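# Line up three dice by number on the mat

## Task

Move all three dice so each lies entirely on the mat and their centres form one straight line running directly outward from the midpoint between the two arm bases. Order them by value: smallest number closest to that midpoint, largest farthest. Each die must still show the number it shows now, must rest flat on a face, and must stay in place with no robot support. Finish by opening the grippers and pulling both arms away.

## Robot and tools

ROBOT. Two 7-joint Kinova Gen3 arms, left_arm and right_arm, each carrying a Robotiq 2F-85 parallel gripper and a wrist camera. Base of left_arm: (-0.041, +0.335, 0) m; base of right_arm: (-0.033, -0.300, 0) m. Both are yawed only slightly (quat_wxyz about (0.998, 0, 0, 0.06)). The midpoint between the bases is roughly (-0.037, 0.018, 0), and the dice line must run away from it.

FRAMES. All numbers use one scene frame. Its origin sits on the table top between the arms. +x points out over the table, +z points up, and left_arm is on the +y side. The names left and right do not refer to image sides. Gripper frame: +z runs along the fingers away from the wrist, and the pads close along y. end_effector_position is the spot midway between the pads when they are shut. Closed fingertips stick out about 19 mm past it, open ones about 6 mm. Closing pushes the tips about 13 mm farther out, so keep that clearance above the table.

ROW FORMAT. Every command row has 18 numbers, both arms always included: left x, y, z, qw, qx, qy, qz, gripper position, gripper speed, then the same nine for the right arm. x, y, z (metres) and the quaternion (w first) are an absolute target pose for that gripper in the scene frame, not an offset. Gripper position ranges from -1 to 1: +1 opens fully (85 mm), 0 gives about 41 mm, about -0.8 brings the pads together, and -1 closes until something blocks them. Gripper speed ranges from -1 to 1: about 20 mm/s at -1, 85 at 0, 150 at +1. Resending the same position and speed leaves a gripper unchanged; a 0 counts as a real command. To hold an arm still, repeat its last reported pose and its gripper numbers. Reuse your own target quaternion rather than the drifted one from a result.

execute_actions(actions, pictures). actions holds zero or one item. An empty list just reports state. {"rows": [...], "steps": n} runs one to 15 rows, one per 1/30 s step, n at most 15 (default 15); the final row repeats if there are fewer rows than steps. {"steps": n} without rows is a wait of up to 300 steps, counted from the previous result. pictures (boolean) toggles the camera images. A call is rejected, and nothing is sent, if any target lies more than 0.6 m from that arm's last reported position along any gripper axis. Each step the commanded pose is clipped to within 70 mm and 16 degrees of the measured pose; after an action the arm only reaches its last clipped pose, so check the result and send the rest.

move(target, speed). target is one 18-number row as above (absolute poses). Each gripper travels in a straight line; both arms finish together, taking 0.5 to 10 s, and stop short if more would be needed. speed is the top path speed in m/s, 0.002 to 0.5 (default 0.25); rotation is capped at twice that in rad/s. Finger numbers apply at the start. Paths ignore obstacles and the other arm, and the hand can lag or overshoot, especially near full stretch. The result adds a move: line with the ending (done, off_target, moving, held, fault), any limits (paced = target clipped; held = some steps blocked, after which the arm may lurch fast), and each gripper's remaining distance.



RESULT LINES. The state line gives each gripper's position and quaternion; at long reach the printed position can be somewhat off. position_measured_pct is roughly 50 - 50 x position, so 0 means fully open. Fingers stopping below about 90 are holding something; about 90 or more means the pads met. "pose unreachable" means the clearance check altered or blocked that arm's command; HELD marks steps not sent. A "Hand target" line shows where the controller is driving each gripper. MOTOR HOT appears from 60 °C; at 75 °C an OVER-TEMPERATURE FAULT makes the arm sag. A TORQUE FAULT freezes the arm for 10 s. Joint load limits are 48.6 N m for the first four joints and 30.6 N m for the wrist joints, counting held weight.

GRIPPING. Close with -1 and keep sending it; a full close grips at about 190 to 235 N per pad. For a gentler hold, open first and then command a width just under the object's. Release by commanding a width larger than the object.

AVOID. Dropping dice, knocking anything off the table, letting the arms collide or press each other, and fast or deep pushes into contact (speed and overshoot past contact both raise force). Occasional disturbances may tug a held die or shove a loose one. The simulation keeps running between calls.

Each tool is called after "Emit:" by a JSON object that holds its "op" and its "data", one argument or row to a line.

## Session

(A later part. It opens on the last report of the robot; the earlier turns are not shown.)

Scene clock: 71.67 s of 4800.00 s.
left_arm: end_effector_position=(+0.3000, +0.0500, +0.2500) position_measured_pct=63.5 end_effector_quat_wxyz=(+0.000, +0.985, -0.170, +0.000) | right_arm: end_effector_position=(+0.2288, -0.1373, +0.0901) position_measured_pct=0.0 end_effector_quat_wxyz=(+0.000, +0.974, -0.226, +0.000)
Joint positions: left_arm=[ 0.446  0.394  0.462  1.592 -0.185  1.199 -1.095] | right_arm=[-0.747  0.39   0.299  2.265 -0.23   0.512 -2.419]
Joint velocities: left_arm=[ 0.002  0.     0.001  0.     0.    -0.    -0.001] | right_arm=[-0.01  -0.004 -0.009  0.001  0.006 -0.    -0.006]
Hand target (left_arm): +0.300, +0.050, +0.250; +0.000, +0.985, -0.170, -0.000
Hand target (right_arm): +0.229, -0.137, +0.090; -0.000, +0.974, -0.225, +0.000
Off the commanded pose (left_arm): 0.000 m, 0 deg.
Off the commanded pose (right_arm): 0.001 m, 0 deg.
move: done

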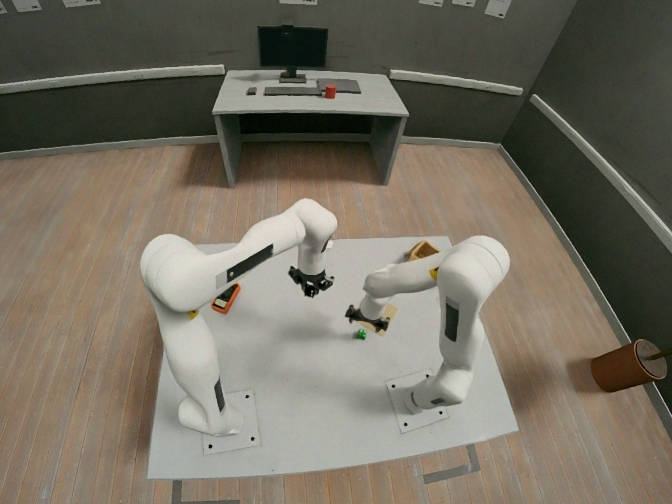

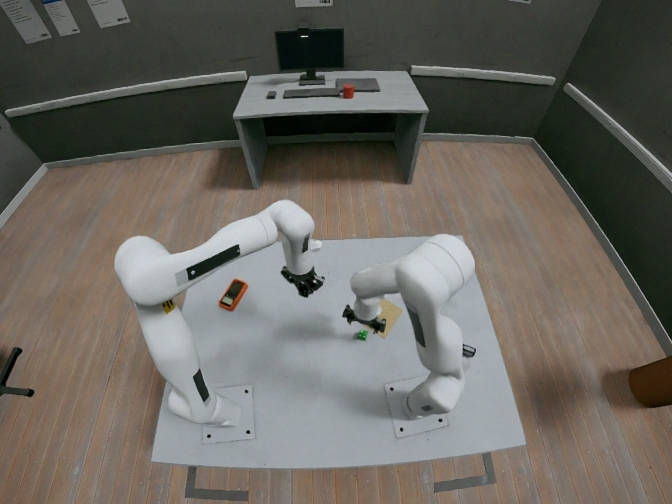

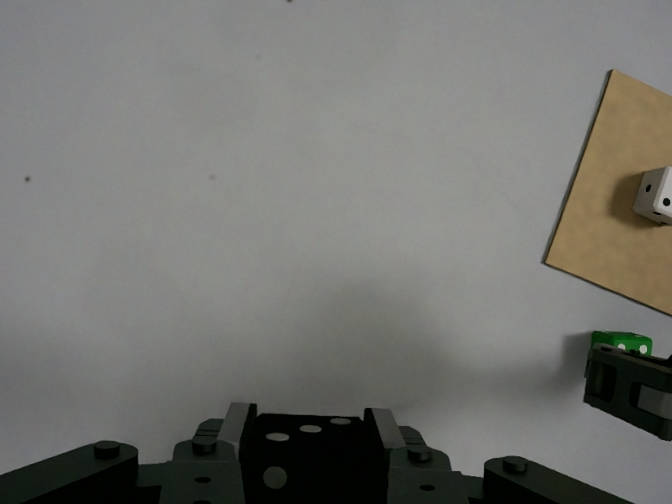

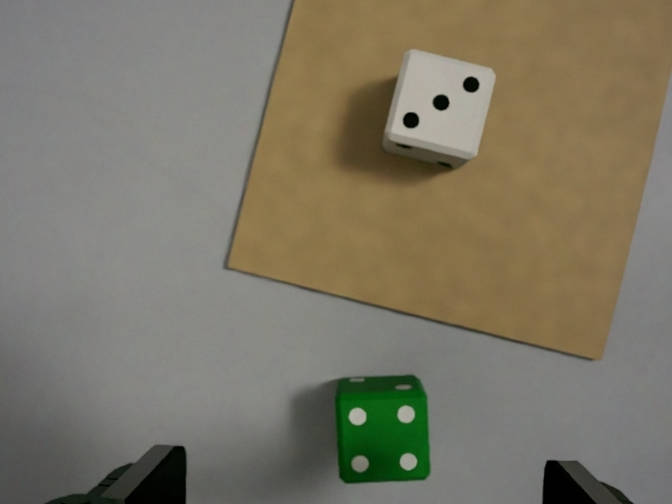

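Emit:
{"op": "move", "data": {
  "target": [0.3,0.05,0.25,0,0.985,-0.17,0,-1,1, 0.225,-0.139,0.02,0,0.974,-0.225,0,1,1],
  "speed": 0.1
}}

Emit:
{"op": "move", "data": {
  "target": [0.3,0.05,0.25,0,0.985,-0.17,0,-1,1, 0.225,-0.139,0.02,0,0.974,-0.225,0,-1,1]
}}

Emit:
{"op": "move", "data": {
  "target": [0.3,0.05,0.25,0,0.985,-0.17,0,-1,1, 0.225,-0.139,0.1,0,0.974,-0.225,0,-1,1]
}}

Emit:
{"op": "move", "data": {
  "target": [0.3,0.05,0.25,0,0.985,-0.17,0,-1,1, 0.351,-0.228,0.1,0,0.943,-0.334,0,-1,1]
}}

Emit:
{"op": "move", "data": {
  "target": [0.3,0.05,0.25,0,0.985,-0.17,0,-1,1, 0.351,-0.228,0.026,0,0.943,-0.334,0,-1,1],
  "speed": 0.1
}}

Emit:
{"op": "move", "data": {
  "target": [0.3,0.05,0.25,0,0.985,-0.17,0,-1,1, 0.351,-0.228,0.026,0,0.943,-0.334,0,1,1]
}}

Emit:
{"op": "move", "data": {
  "target": [0.3,0.05,0.25,0,0.985,-0.17,0,-1,1, 0.351,-0.228,0.12,0,0.943,-0.334,0,1,1]
}}

Emit:
{"op": "move", "data": {
  "target": [0.28,-0.1,0.2,0,0.943,-0.334,0,-1,1, 0.2,-0.5,0.2,0,0.943,-0.334,0,1,1]
}}

Scene clock: 82.27 s of 4800.00 s.
left_arm: end_effector_position=(+0.3000, +0.0500, +0.2500) position_measured_pct=63.5 end_effector_quat_wxyz=(+0.000, +0.985, -0.170, +0.000) | right_arm: end_effector_position=(+0.2249, -0.1390, +0.0205) position_measured_pct=0.0 end_effector_quat_wxyz=(-0.000, +0.974, -0.225, +0.000)
Joint positions: left_arm=[ 0.446  0.394  0.462  1.592 -0.185  1.199 -1.095] | right_arm=[-0.628  0.584  0.149  2.332 -0.345  0.244 -2.316]
Joint velocities: left_arm=[ 0.001 -0.    -0.001  0.     0.     0.     0.   ] | right_arm=[ 0.007  0.007  0.001  0.    -0.003 -0.     0.002]
Hand target (left_arm): +0.300, +0.050, +0.250; -0.000, +0.985, -0.170, -0.000
Hand target (right_arm): +0.225, -0.139, +0.020; +0.000, +0.974, -0.225, +0.000
Off the commanded pose (left_arm): 0.000 m, 0 deg.
Off the commanded pose (right_arm): 0.001 m, 0 deg.
After step 90, 6.57 s passed at rest.
move: done

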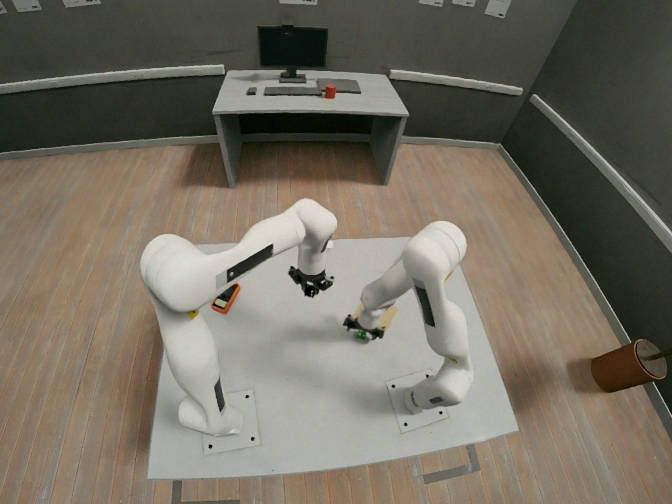

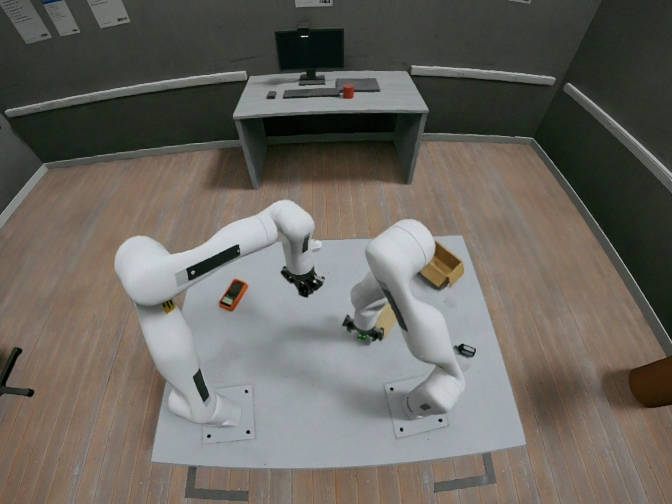

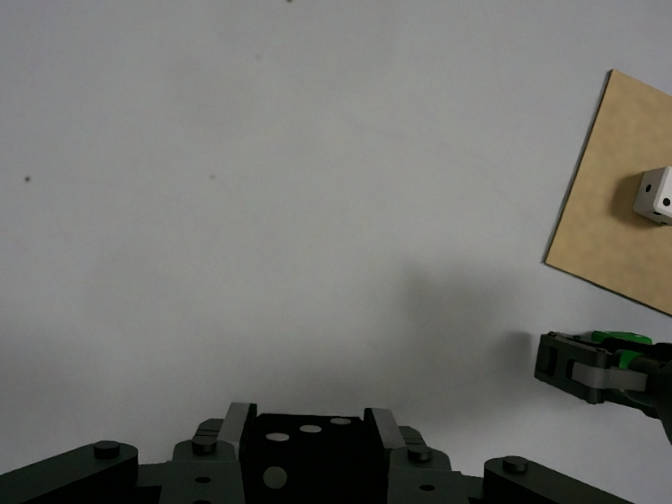

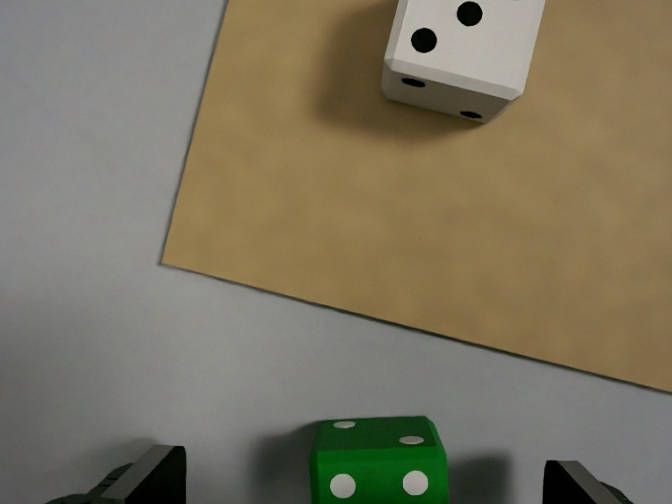

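Scene clock: 82.97 s of 4800.00 s.
left_arm: end_effector_position=(+0.3000, +0.0500, +0.2500) position_measured_pct=63.5 end_effector_quat_wxyz=(+0.000, +0.985, -0.170, +0.000) | right_arm: end_effector_position=(+0.2250, -0.1390, +0.0205) position_measured_pct=63.5 end_effector_quat_wxyz=(-0.000, +0.974, -0.225, +0.000)
Joint positions: left_arm=[ 0.446  0.394  0.462  1.592 -0.185  1.199 -1.095] | right_arm=[-0.626  0.584  0.149  2.332 -0.346  0.244 -2.316]
Joint velocities: left_arm=[ 0.    -0.    -0.     0.     0.001  0.     0.   ] | right_arm=[-0.     0.    -0.001  0.001  0.     0.    -0.   ]
Hand target (left_arm): +0.300, +0.050, +0.250; -0.000, +0.985, -0.170, -0.000
Hand target (right_arm): +0.225, -0.139, +0.020; +0.000, +0.974, -0.225, -0.000
Off the commanded pose (left_arm): 0.000 m, 0 deg.
Off the commanded pose (right_arm): 0.001 m, 0 deg.
move: done

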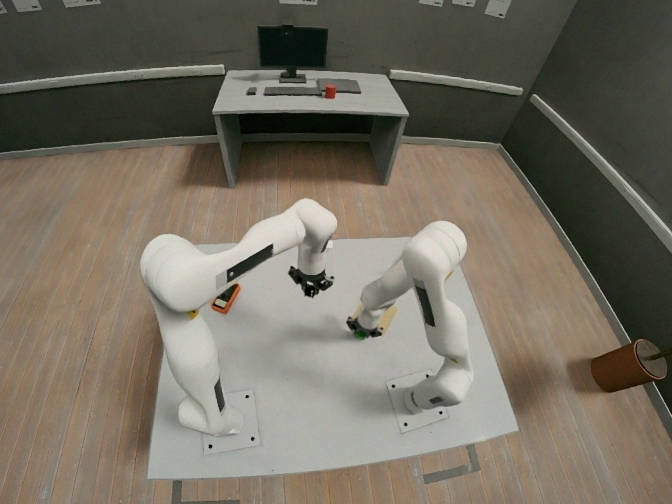

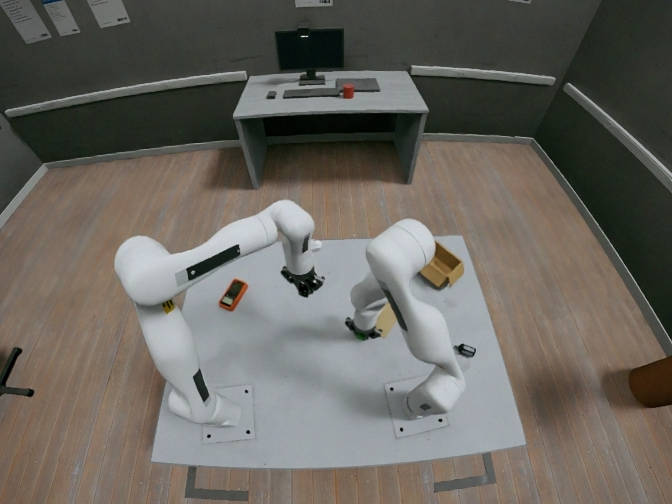

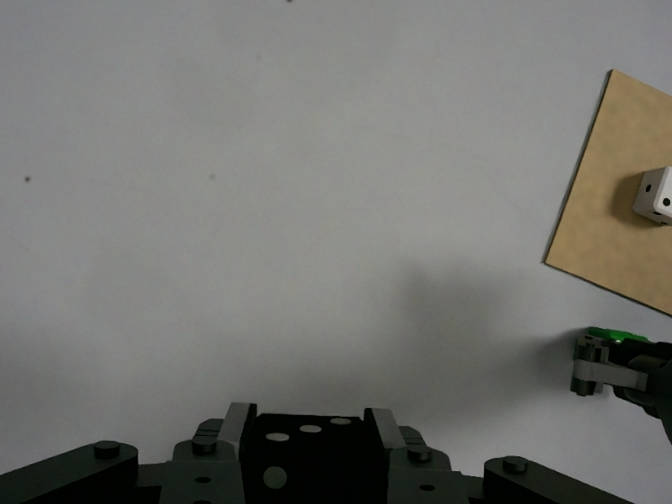

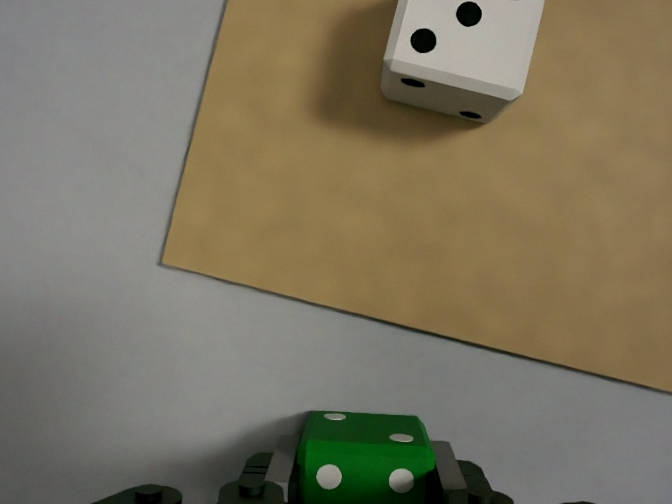

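Scene clock: 83.87 s of 4800.00 s.
left_arm: end_effector_position=(+0.3000, +0.0500, +0.2500) position_measured_pct=63.5 end_effector_quat_wxyz=(+0.000, +0.985, -0.170, +0.000) | right_arm: end_effector_position=(+0.2252, -0.1387, +0.0996) position_measured_pct=63.5 end_effector_quat_wxyz=(-0.000, +0.974, -0.225, -0.000)
Joint positions: left_arm=[ 0.446  0.394  0.462  1.592 -0.185  1.199 -1.095] | right_arm=[-0.759  0.359  0.309  2.265 -0.209  0.543 -2.44 ]
Joint velocities: left_arm=[-0.    -0.     0.001  0.    -0.001 -0.     0.001] | right_arm=[-0.003 -0.005 -0.003 -0.001  0.002 -0.    -0.002]
Hand target (left_arm): +0.300, +0.050, +0.250; -0.000, +0.985, -0.170, -0.000
Hand target (right_arm): +0.225, -0.139, +0.100; -0.000, +0.974, -0.225, -0.000
Off the commanded pose (left_arm): 0.000 m, 0 deg.
Off the commanded pose (right_arm): 0.001 m, 0 deg.
move: done

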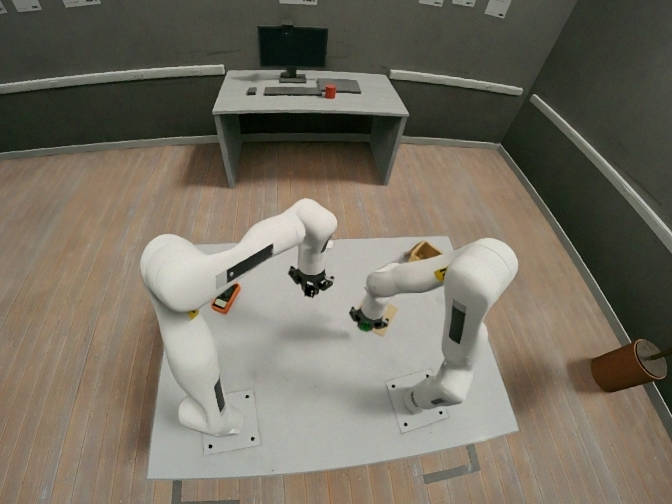

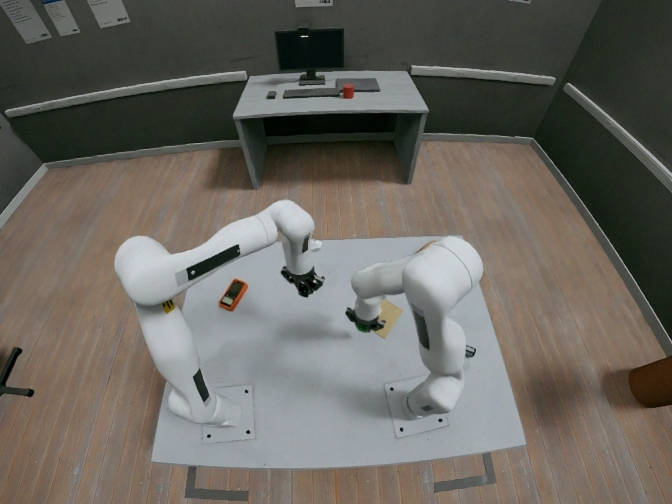

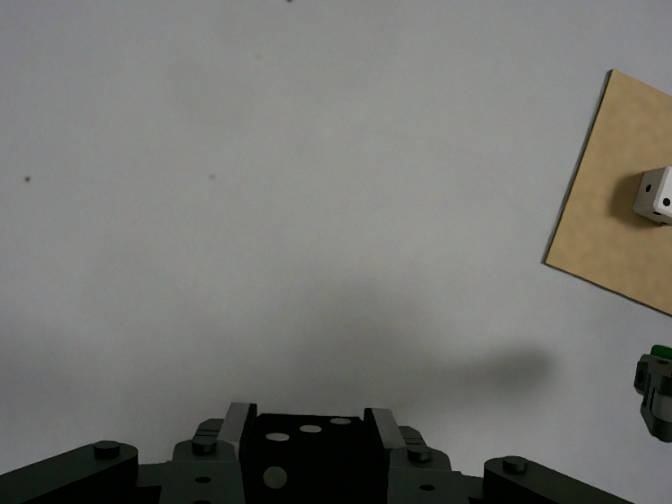

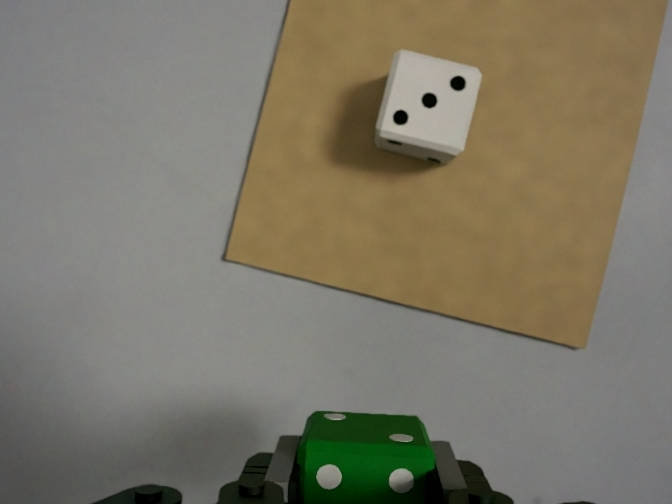

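Scene clock: 85.00 s of 4800.00 s.
left_arm: end_effector_position=(+0.3000, +0.0500, +0.2500) position_measured_pct=63.5 end_effector_quat_wxyz=(+0.000, +0.985, -0.170, +0.000) | right_arm: end_effector_position=(+0.3503, -0.2281, +0.0998) position_measured_pct=63.5 end_effector_quat_wxyz=(-0.000, +0.943, -0.334, -0.000)
Joint positions: left_arm=[ 0.446  0.394  0.462  1.592 -0.185  1.199 -1.095] | right_arm=[-0.392  0.506  0.369  2.001 -0.282  0.683 -2.221]
Joint velocities: left_arm=[-0.    -0.    -0.002 -0.001  0.001  0.     0.   ] | right_arm=[ 0.002  0.002  0.002  0.    -0.001  0.001  0.003]
Hand target (left_arm): +0.300, +0.050, +0.250; -0.000, +0.985, -0.170, -0.000
Hand target (right_arm): +0.350, -0.228, +0.100; +0.000, +0.943, -0.334, -0.001
Off the commanded pose (left_arm): 0.000 m, 0 deg.
Off the commanded pose (right_arm): 0.001 m, 0 deg.
move: done

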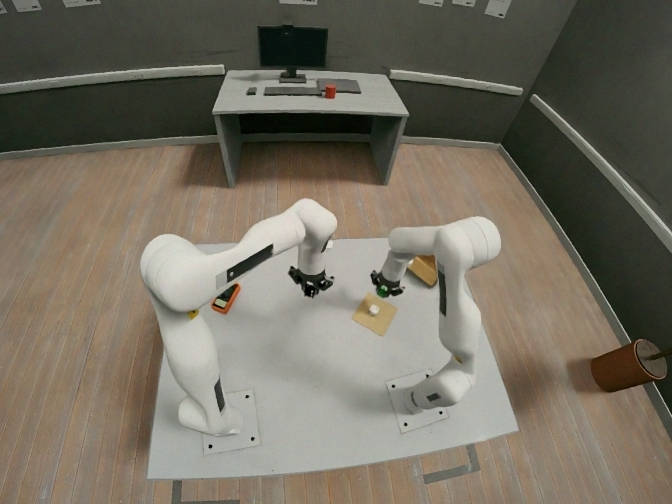

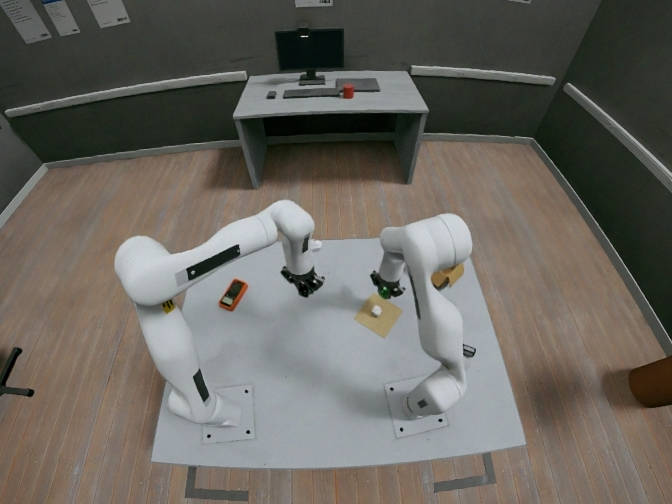

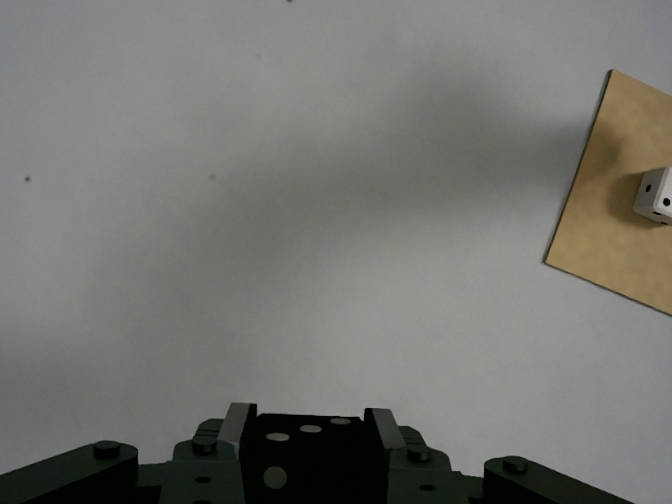

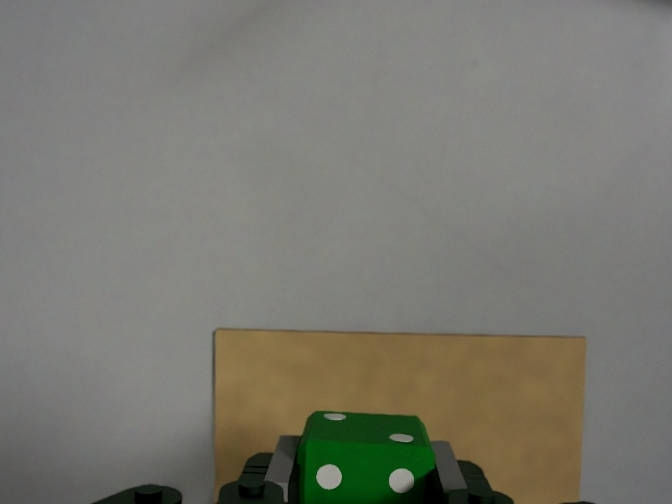

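Scene clock: 86.03 s of 4800.00 s.
left_arm: end_effector_position=(+0.3000, +0.0500, +0.2500) position_measured_pct=63.5 end_effector_quat_wxyz=(+0.000, +0.985, -0.170, +0.000) | right_arm: end_effector_position=(+0.3508, -0.2280, +0.0265) position_measured_pct=63.5 end_effector_quat_wxyz=(-0.000, +0.943, -0.333, +0.000)
Joint positions: left_arm=[ 0.446  0.394  0.462  1.592 -0.185  1.199 -1.095] | right_arm=[-0.318  0.665  0.271  2.053 -0.374  0.469 -2.141]
Joint velocities: left_arm=[-0.     0.001  0.     0.    -0.002 -0.001  0.   ] | right_arm=[ 0.006  0.008  0.002  0.001 -0.001  0.     0.003]
Hand target (left_arm): +0.300, +0.050, +0.250; -0.000, +0.985, -0.170, -0.000
Hand target (right_arm): +0.351, -0.228, +0.026; +0.000, +0.943, -0.334, +0.000
Off the commanded pose (left_arm): 0.000 m, 0 deg.
Off the commanded pose (right_arm): 0.000 m, 0 deg.
move: done

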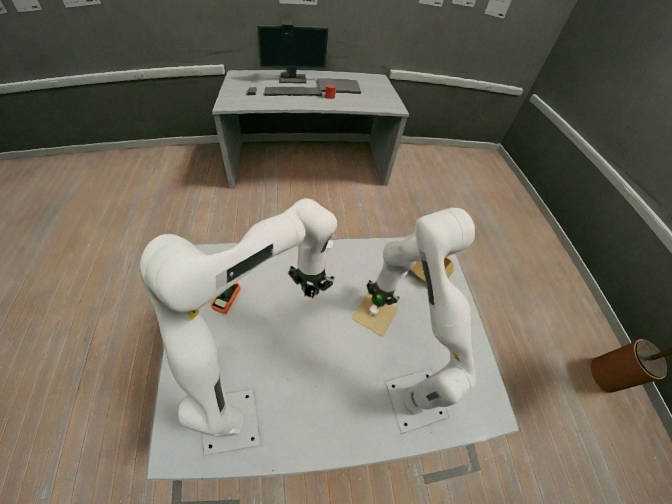

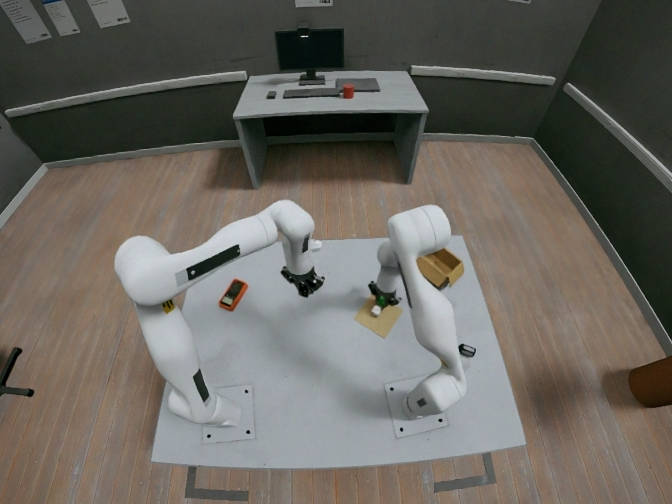

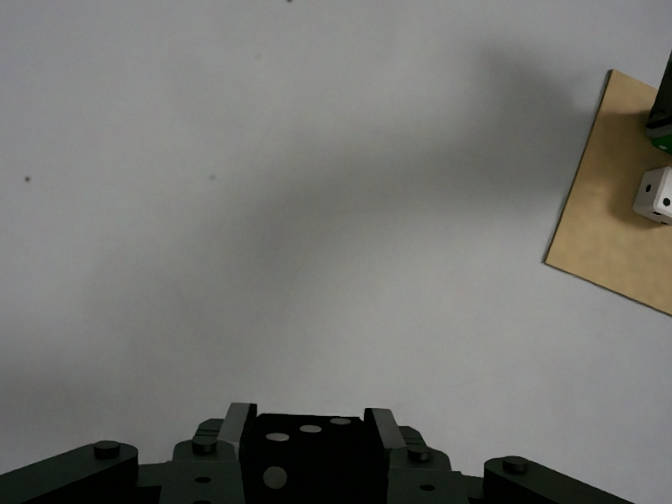

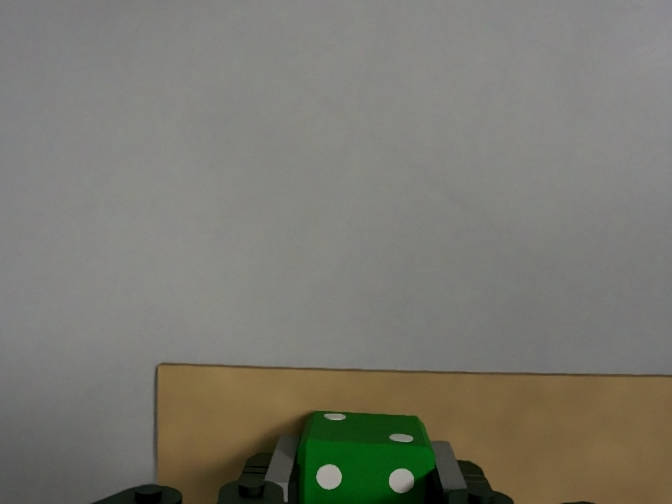

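Scene clock: 86.83 s of 4800.00 s.
left_arm: end_effector_position=(+0.3000, +0.0500, +0.2500) position_measured_pct=63.5 end_effector_quat_wxyz=(+0.000, +0.985, -0.170, +0.000) | right_arm: end_effector_position=(+0.3510, -0.2280, +0.0260) position_measured_pct=0.0 end_effector_quat_wxyz=(-0.000, +0.943, -0.334, +0.000)
Joint positions: left_arm=[ 0.446  0.394  0.462  1.592 -0.185  1.199 -1.095] | right_arm=[-0.317  0.666  0.271  2.052 -0.375  0.469 -2.141]
Joint velocities: left_arm=[ 0.001 -0.     0.001  0.    -0.001 -0.002  0.   ] | right_arm=[-0.001 -0.     0.    -0.001  0.002  0.    -0.001]
Hand target (left_arm): +0.300, +0.050, +0.250; -0.000, +0.985, -0.170, -0.000
Hand target (right_arm): +0.351, -0.228, +0.026; +0.000, +0.943, -0.334, -0.000
Off the commanded pose (left_arm): 0.000 m, 0 deg.
Off the commanded pose (right_arm): 0.000 m, 0 deg.
move: done

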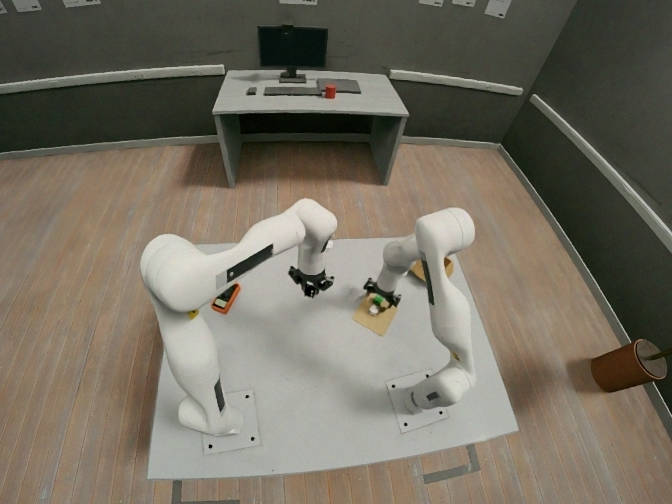

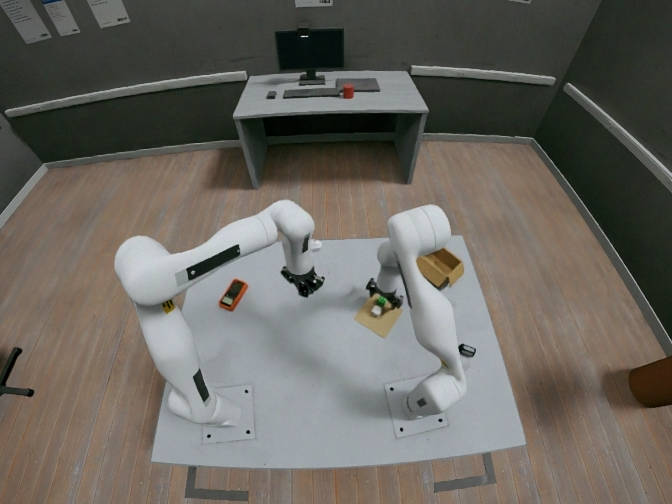

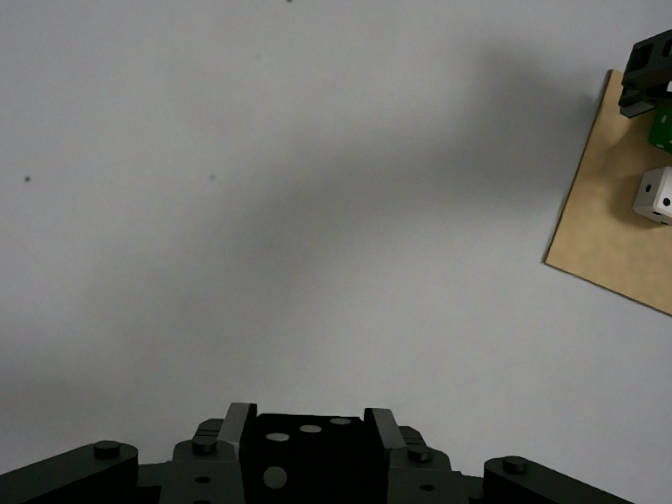

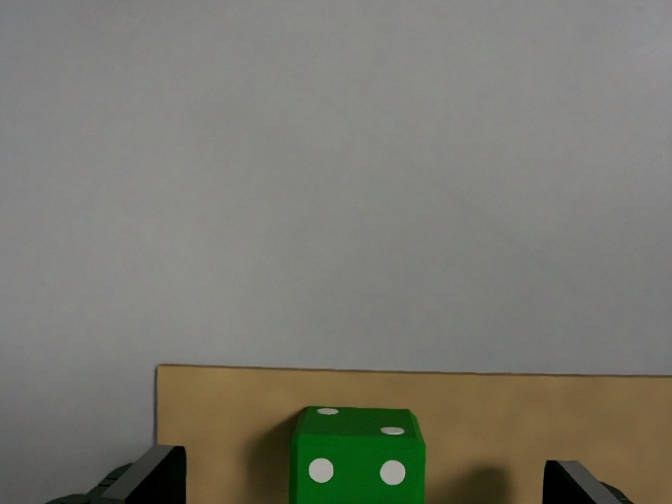

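Scene clock: 87.70 s of 4800.00 s.
left_arm: end_effector_position=(+0.3000, +0.0500, +0.2500) position_measured_pct=63.5 end_effector_quat_wxyz=(+0.000, +0.985, -0.170, +0.000) | right_arm: end_effector_position=(+0.3514, -0.2278, +0.1196) position_measured_pct=0.0 end_effector_quat_wxyz=(-0.000, +0.943, -0.334, -0.000)
Joint positions: left_arm=[ 0.446  0.394  0.462  1.592 -0.185  1.199 -1.095] | right_arm=[-0.407  0.468  0.386  1.976 -0.255  0.743 -2.247]
Joint velocities: left_arm=[-0.001 -0.001 -0.002 -0.001 -0.001 -0.     0.   ] | right_arm=[ 0.    -0.005 -0.001  0.001  0.     0.    -0.001]
Hand target (left_arm): +0.300, +0.050, +0.250; -0.000, +0.985, -0.170, -0.000
Hand target (right_arm): +0.351, -0.228, +0.120; -0.000, +0.943, -0.334, -0.000
Off the commanded pose (left_arm): 0.000 m, 0 deg.
Off the commanded pose (right_arm): 0.001 m, 0 deg.
move: done

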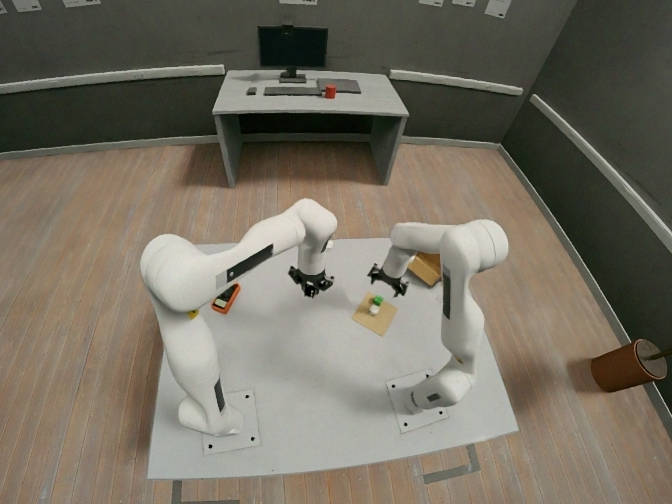

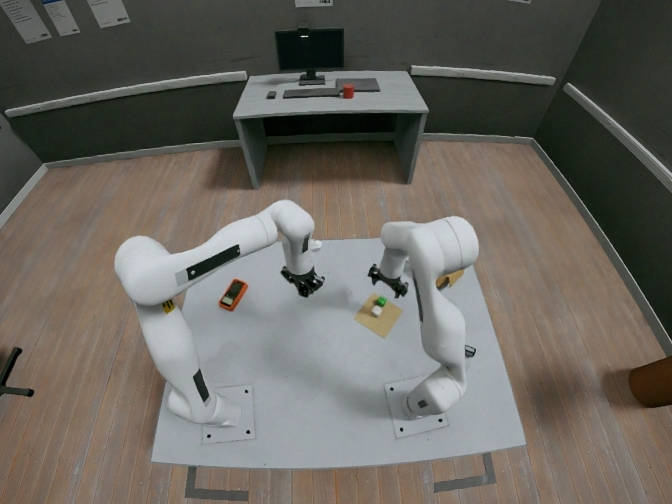

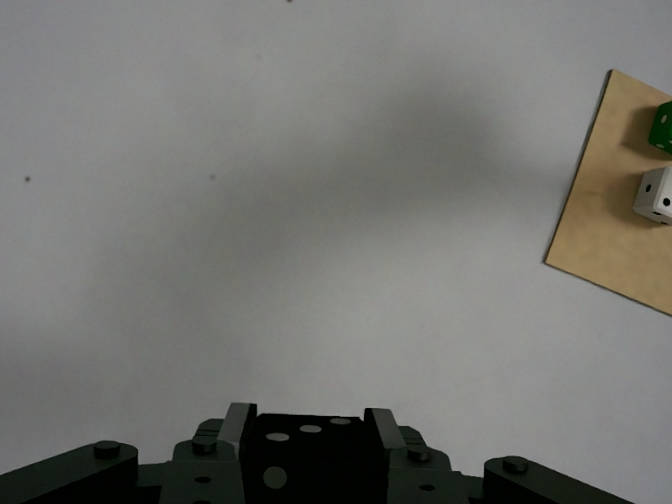

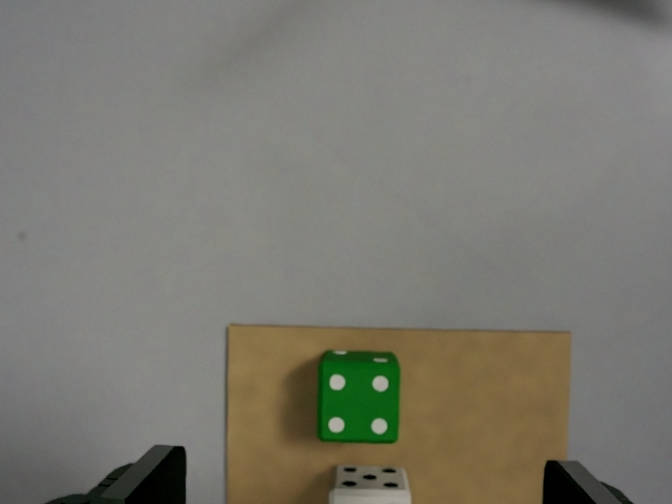

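Scene clock: 89.40 s of 4800.00 s.
left_arm: end_effector_position=(+0.2809, -0.0995, +0.2004) position_measured_pct=63.5 end_effector_quat_wxyz=(-0.001, +0.943, -0.334, +0.000) | right_arm: end_effector_position=(+0.1991, -0.4978, +0.2002) position_measured_pct=0.0 end_effector_quat_wxyz=(-0.001, +0.943, -0.333, -0.001)
Joint positions: left_arm=[ 0.733  0.674  0.518  1.325 -0.336  1.228 -1.111] | right_arm=[ 0.166  0.149  0.665  2.108 -0.117  0.922 -1.479]
Joint velocities: left_arm=[ 0.003  0.006  0.001 -0.002 -0.001 -0.     0.001] | right_arm=[ 0.003  0.001  0.013 -0.002 -0.003  0.001  0.004]
Hand target (left_arm): +0.281, -0.100, +0.200; -0.001, +0.943, -0.334, +0.000
Hand target (right_arm): +0.199, -0.498, +0.200; -0.001, +0.943, -0.334, -0.001
Off the commanded pose (left_arm): 0.001 m, 0 deg.
Off the commanded pose (right_arm): 0.002 m, 0 deg.
move: done

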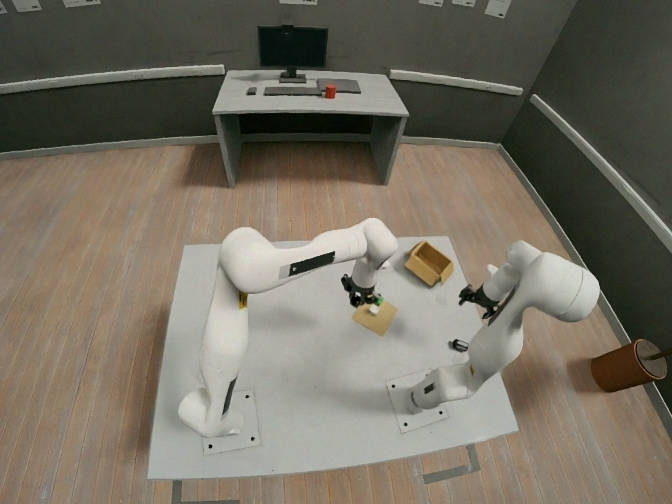

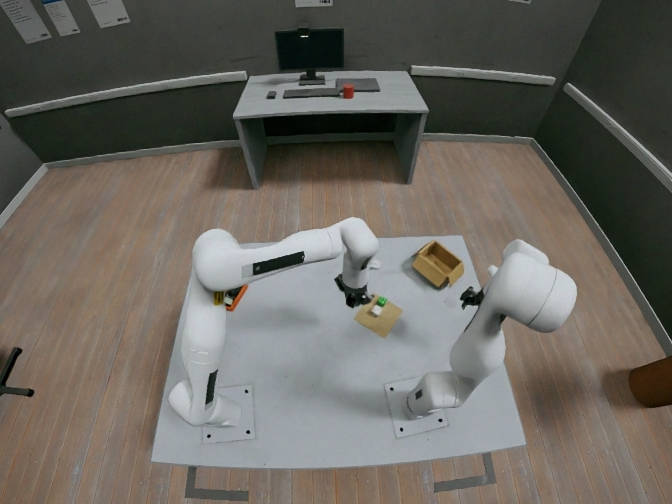

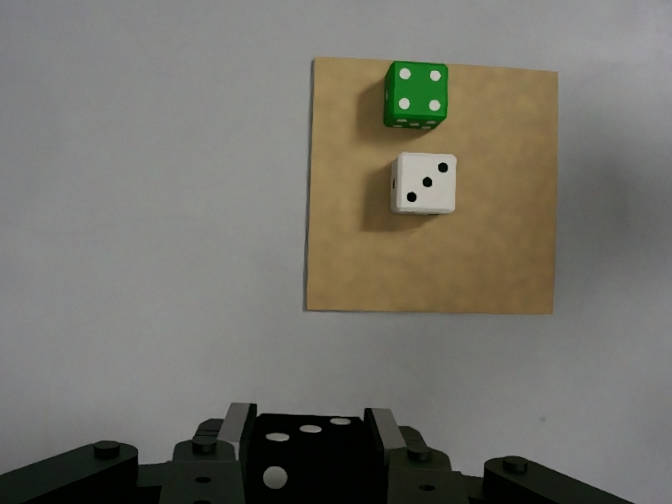

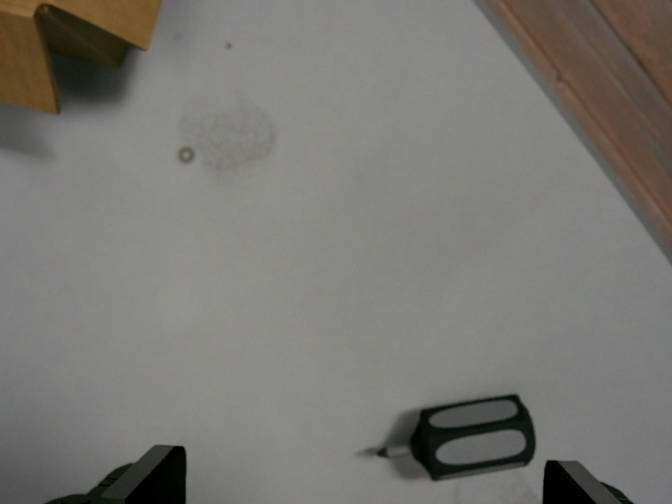

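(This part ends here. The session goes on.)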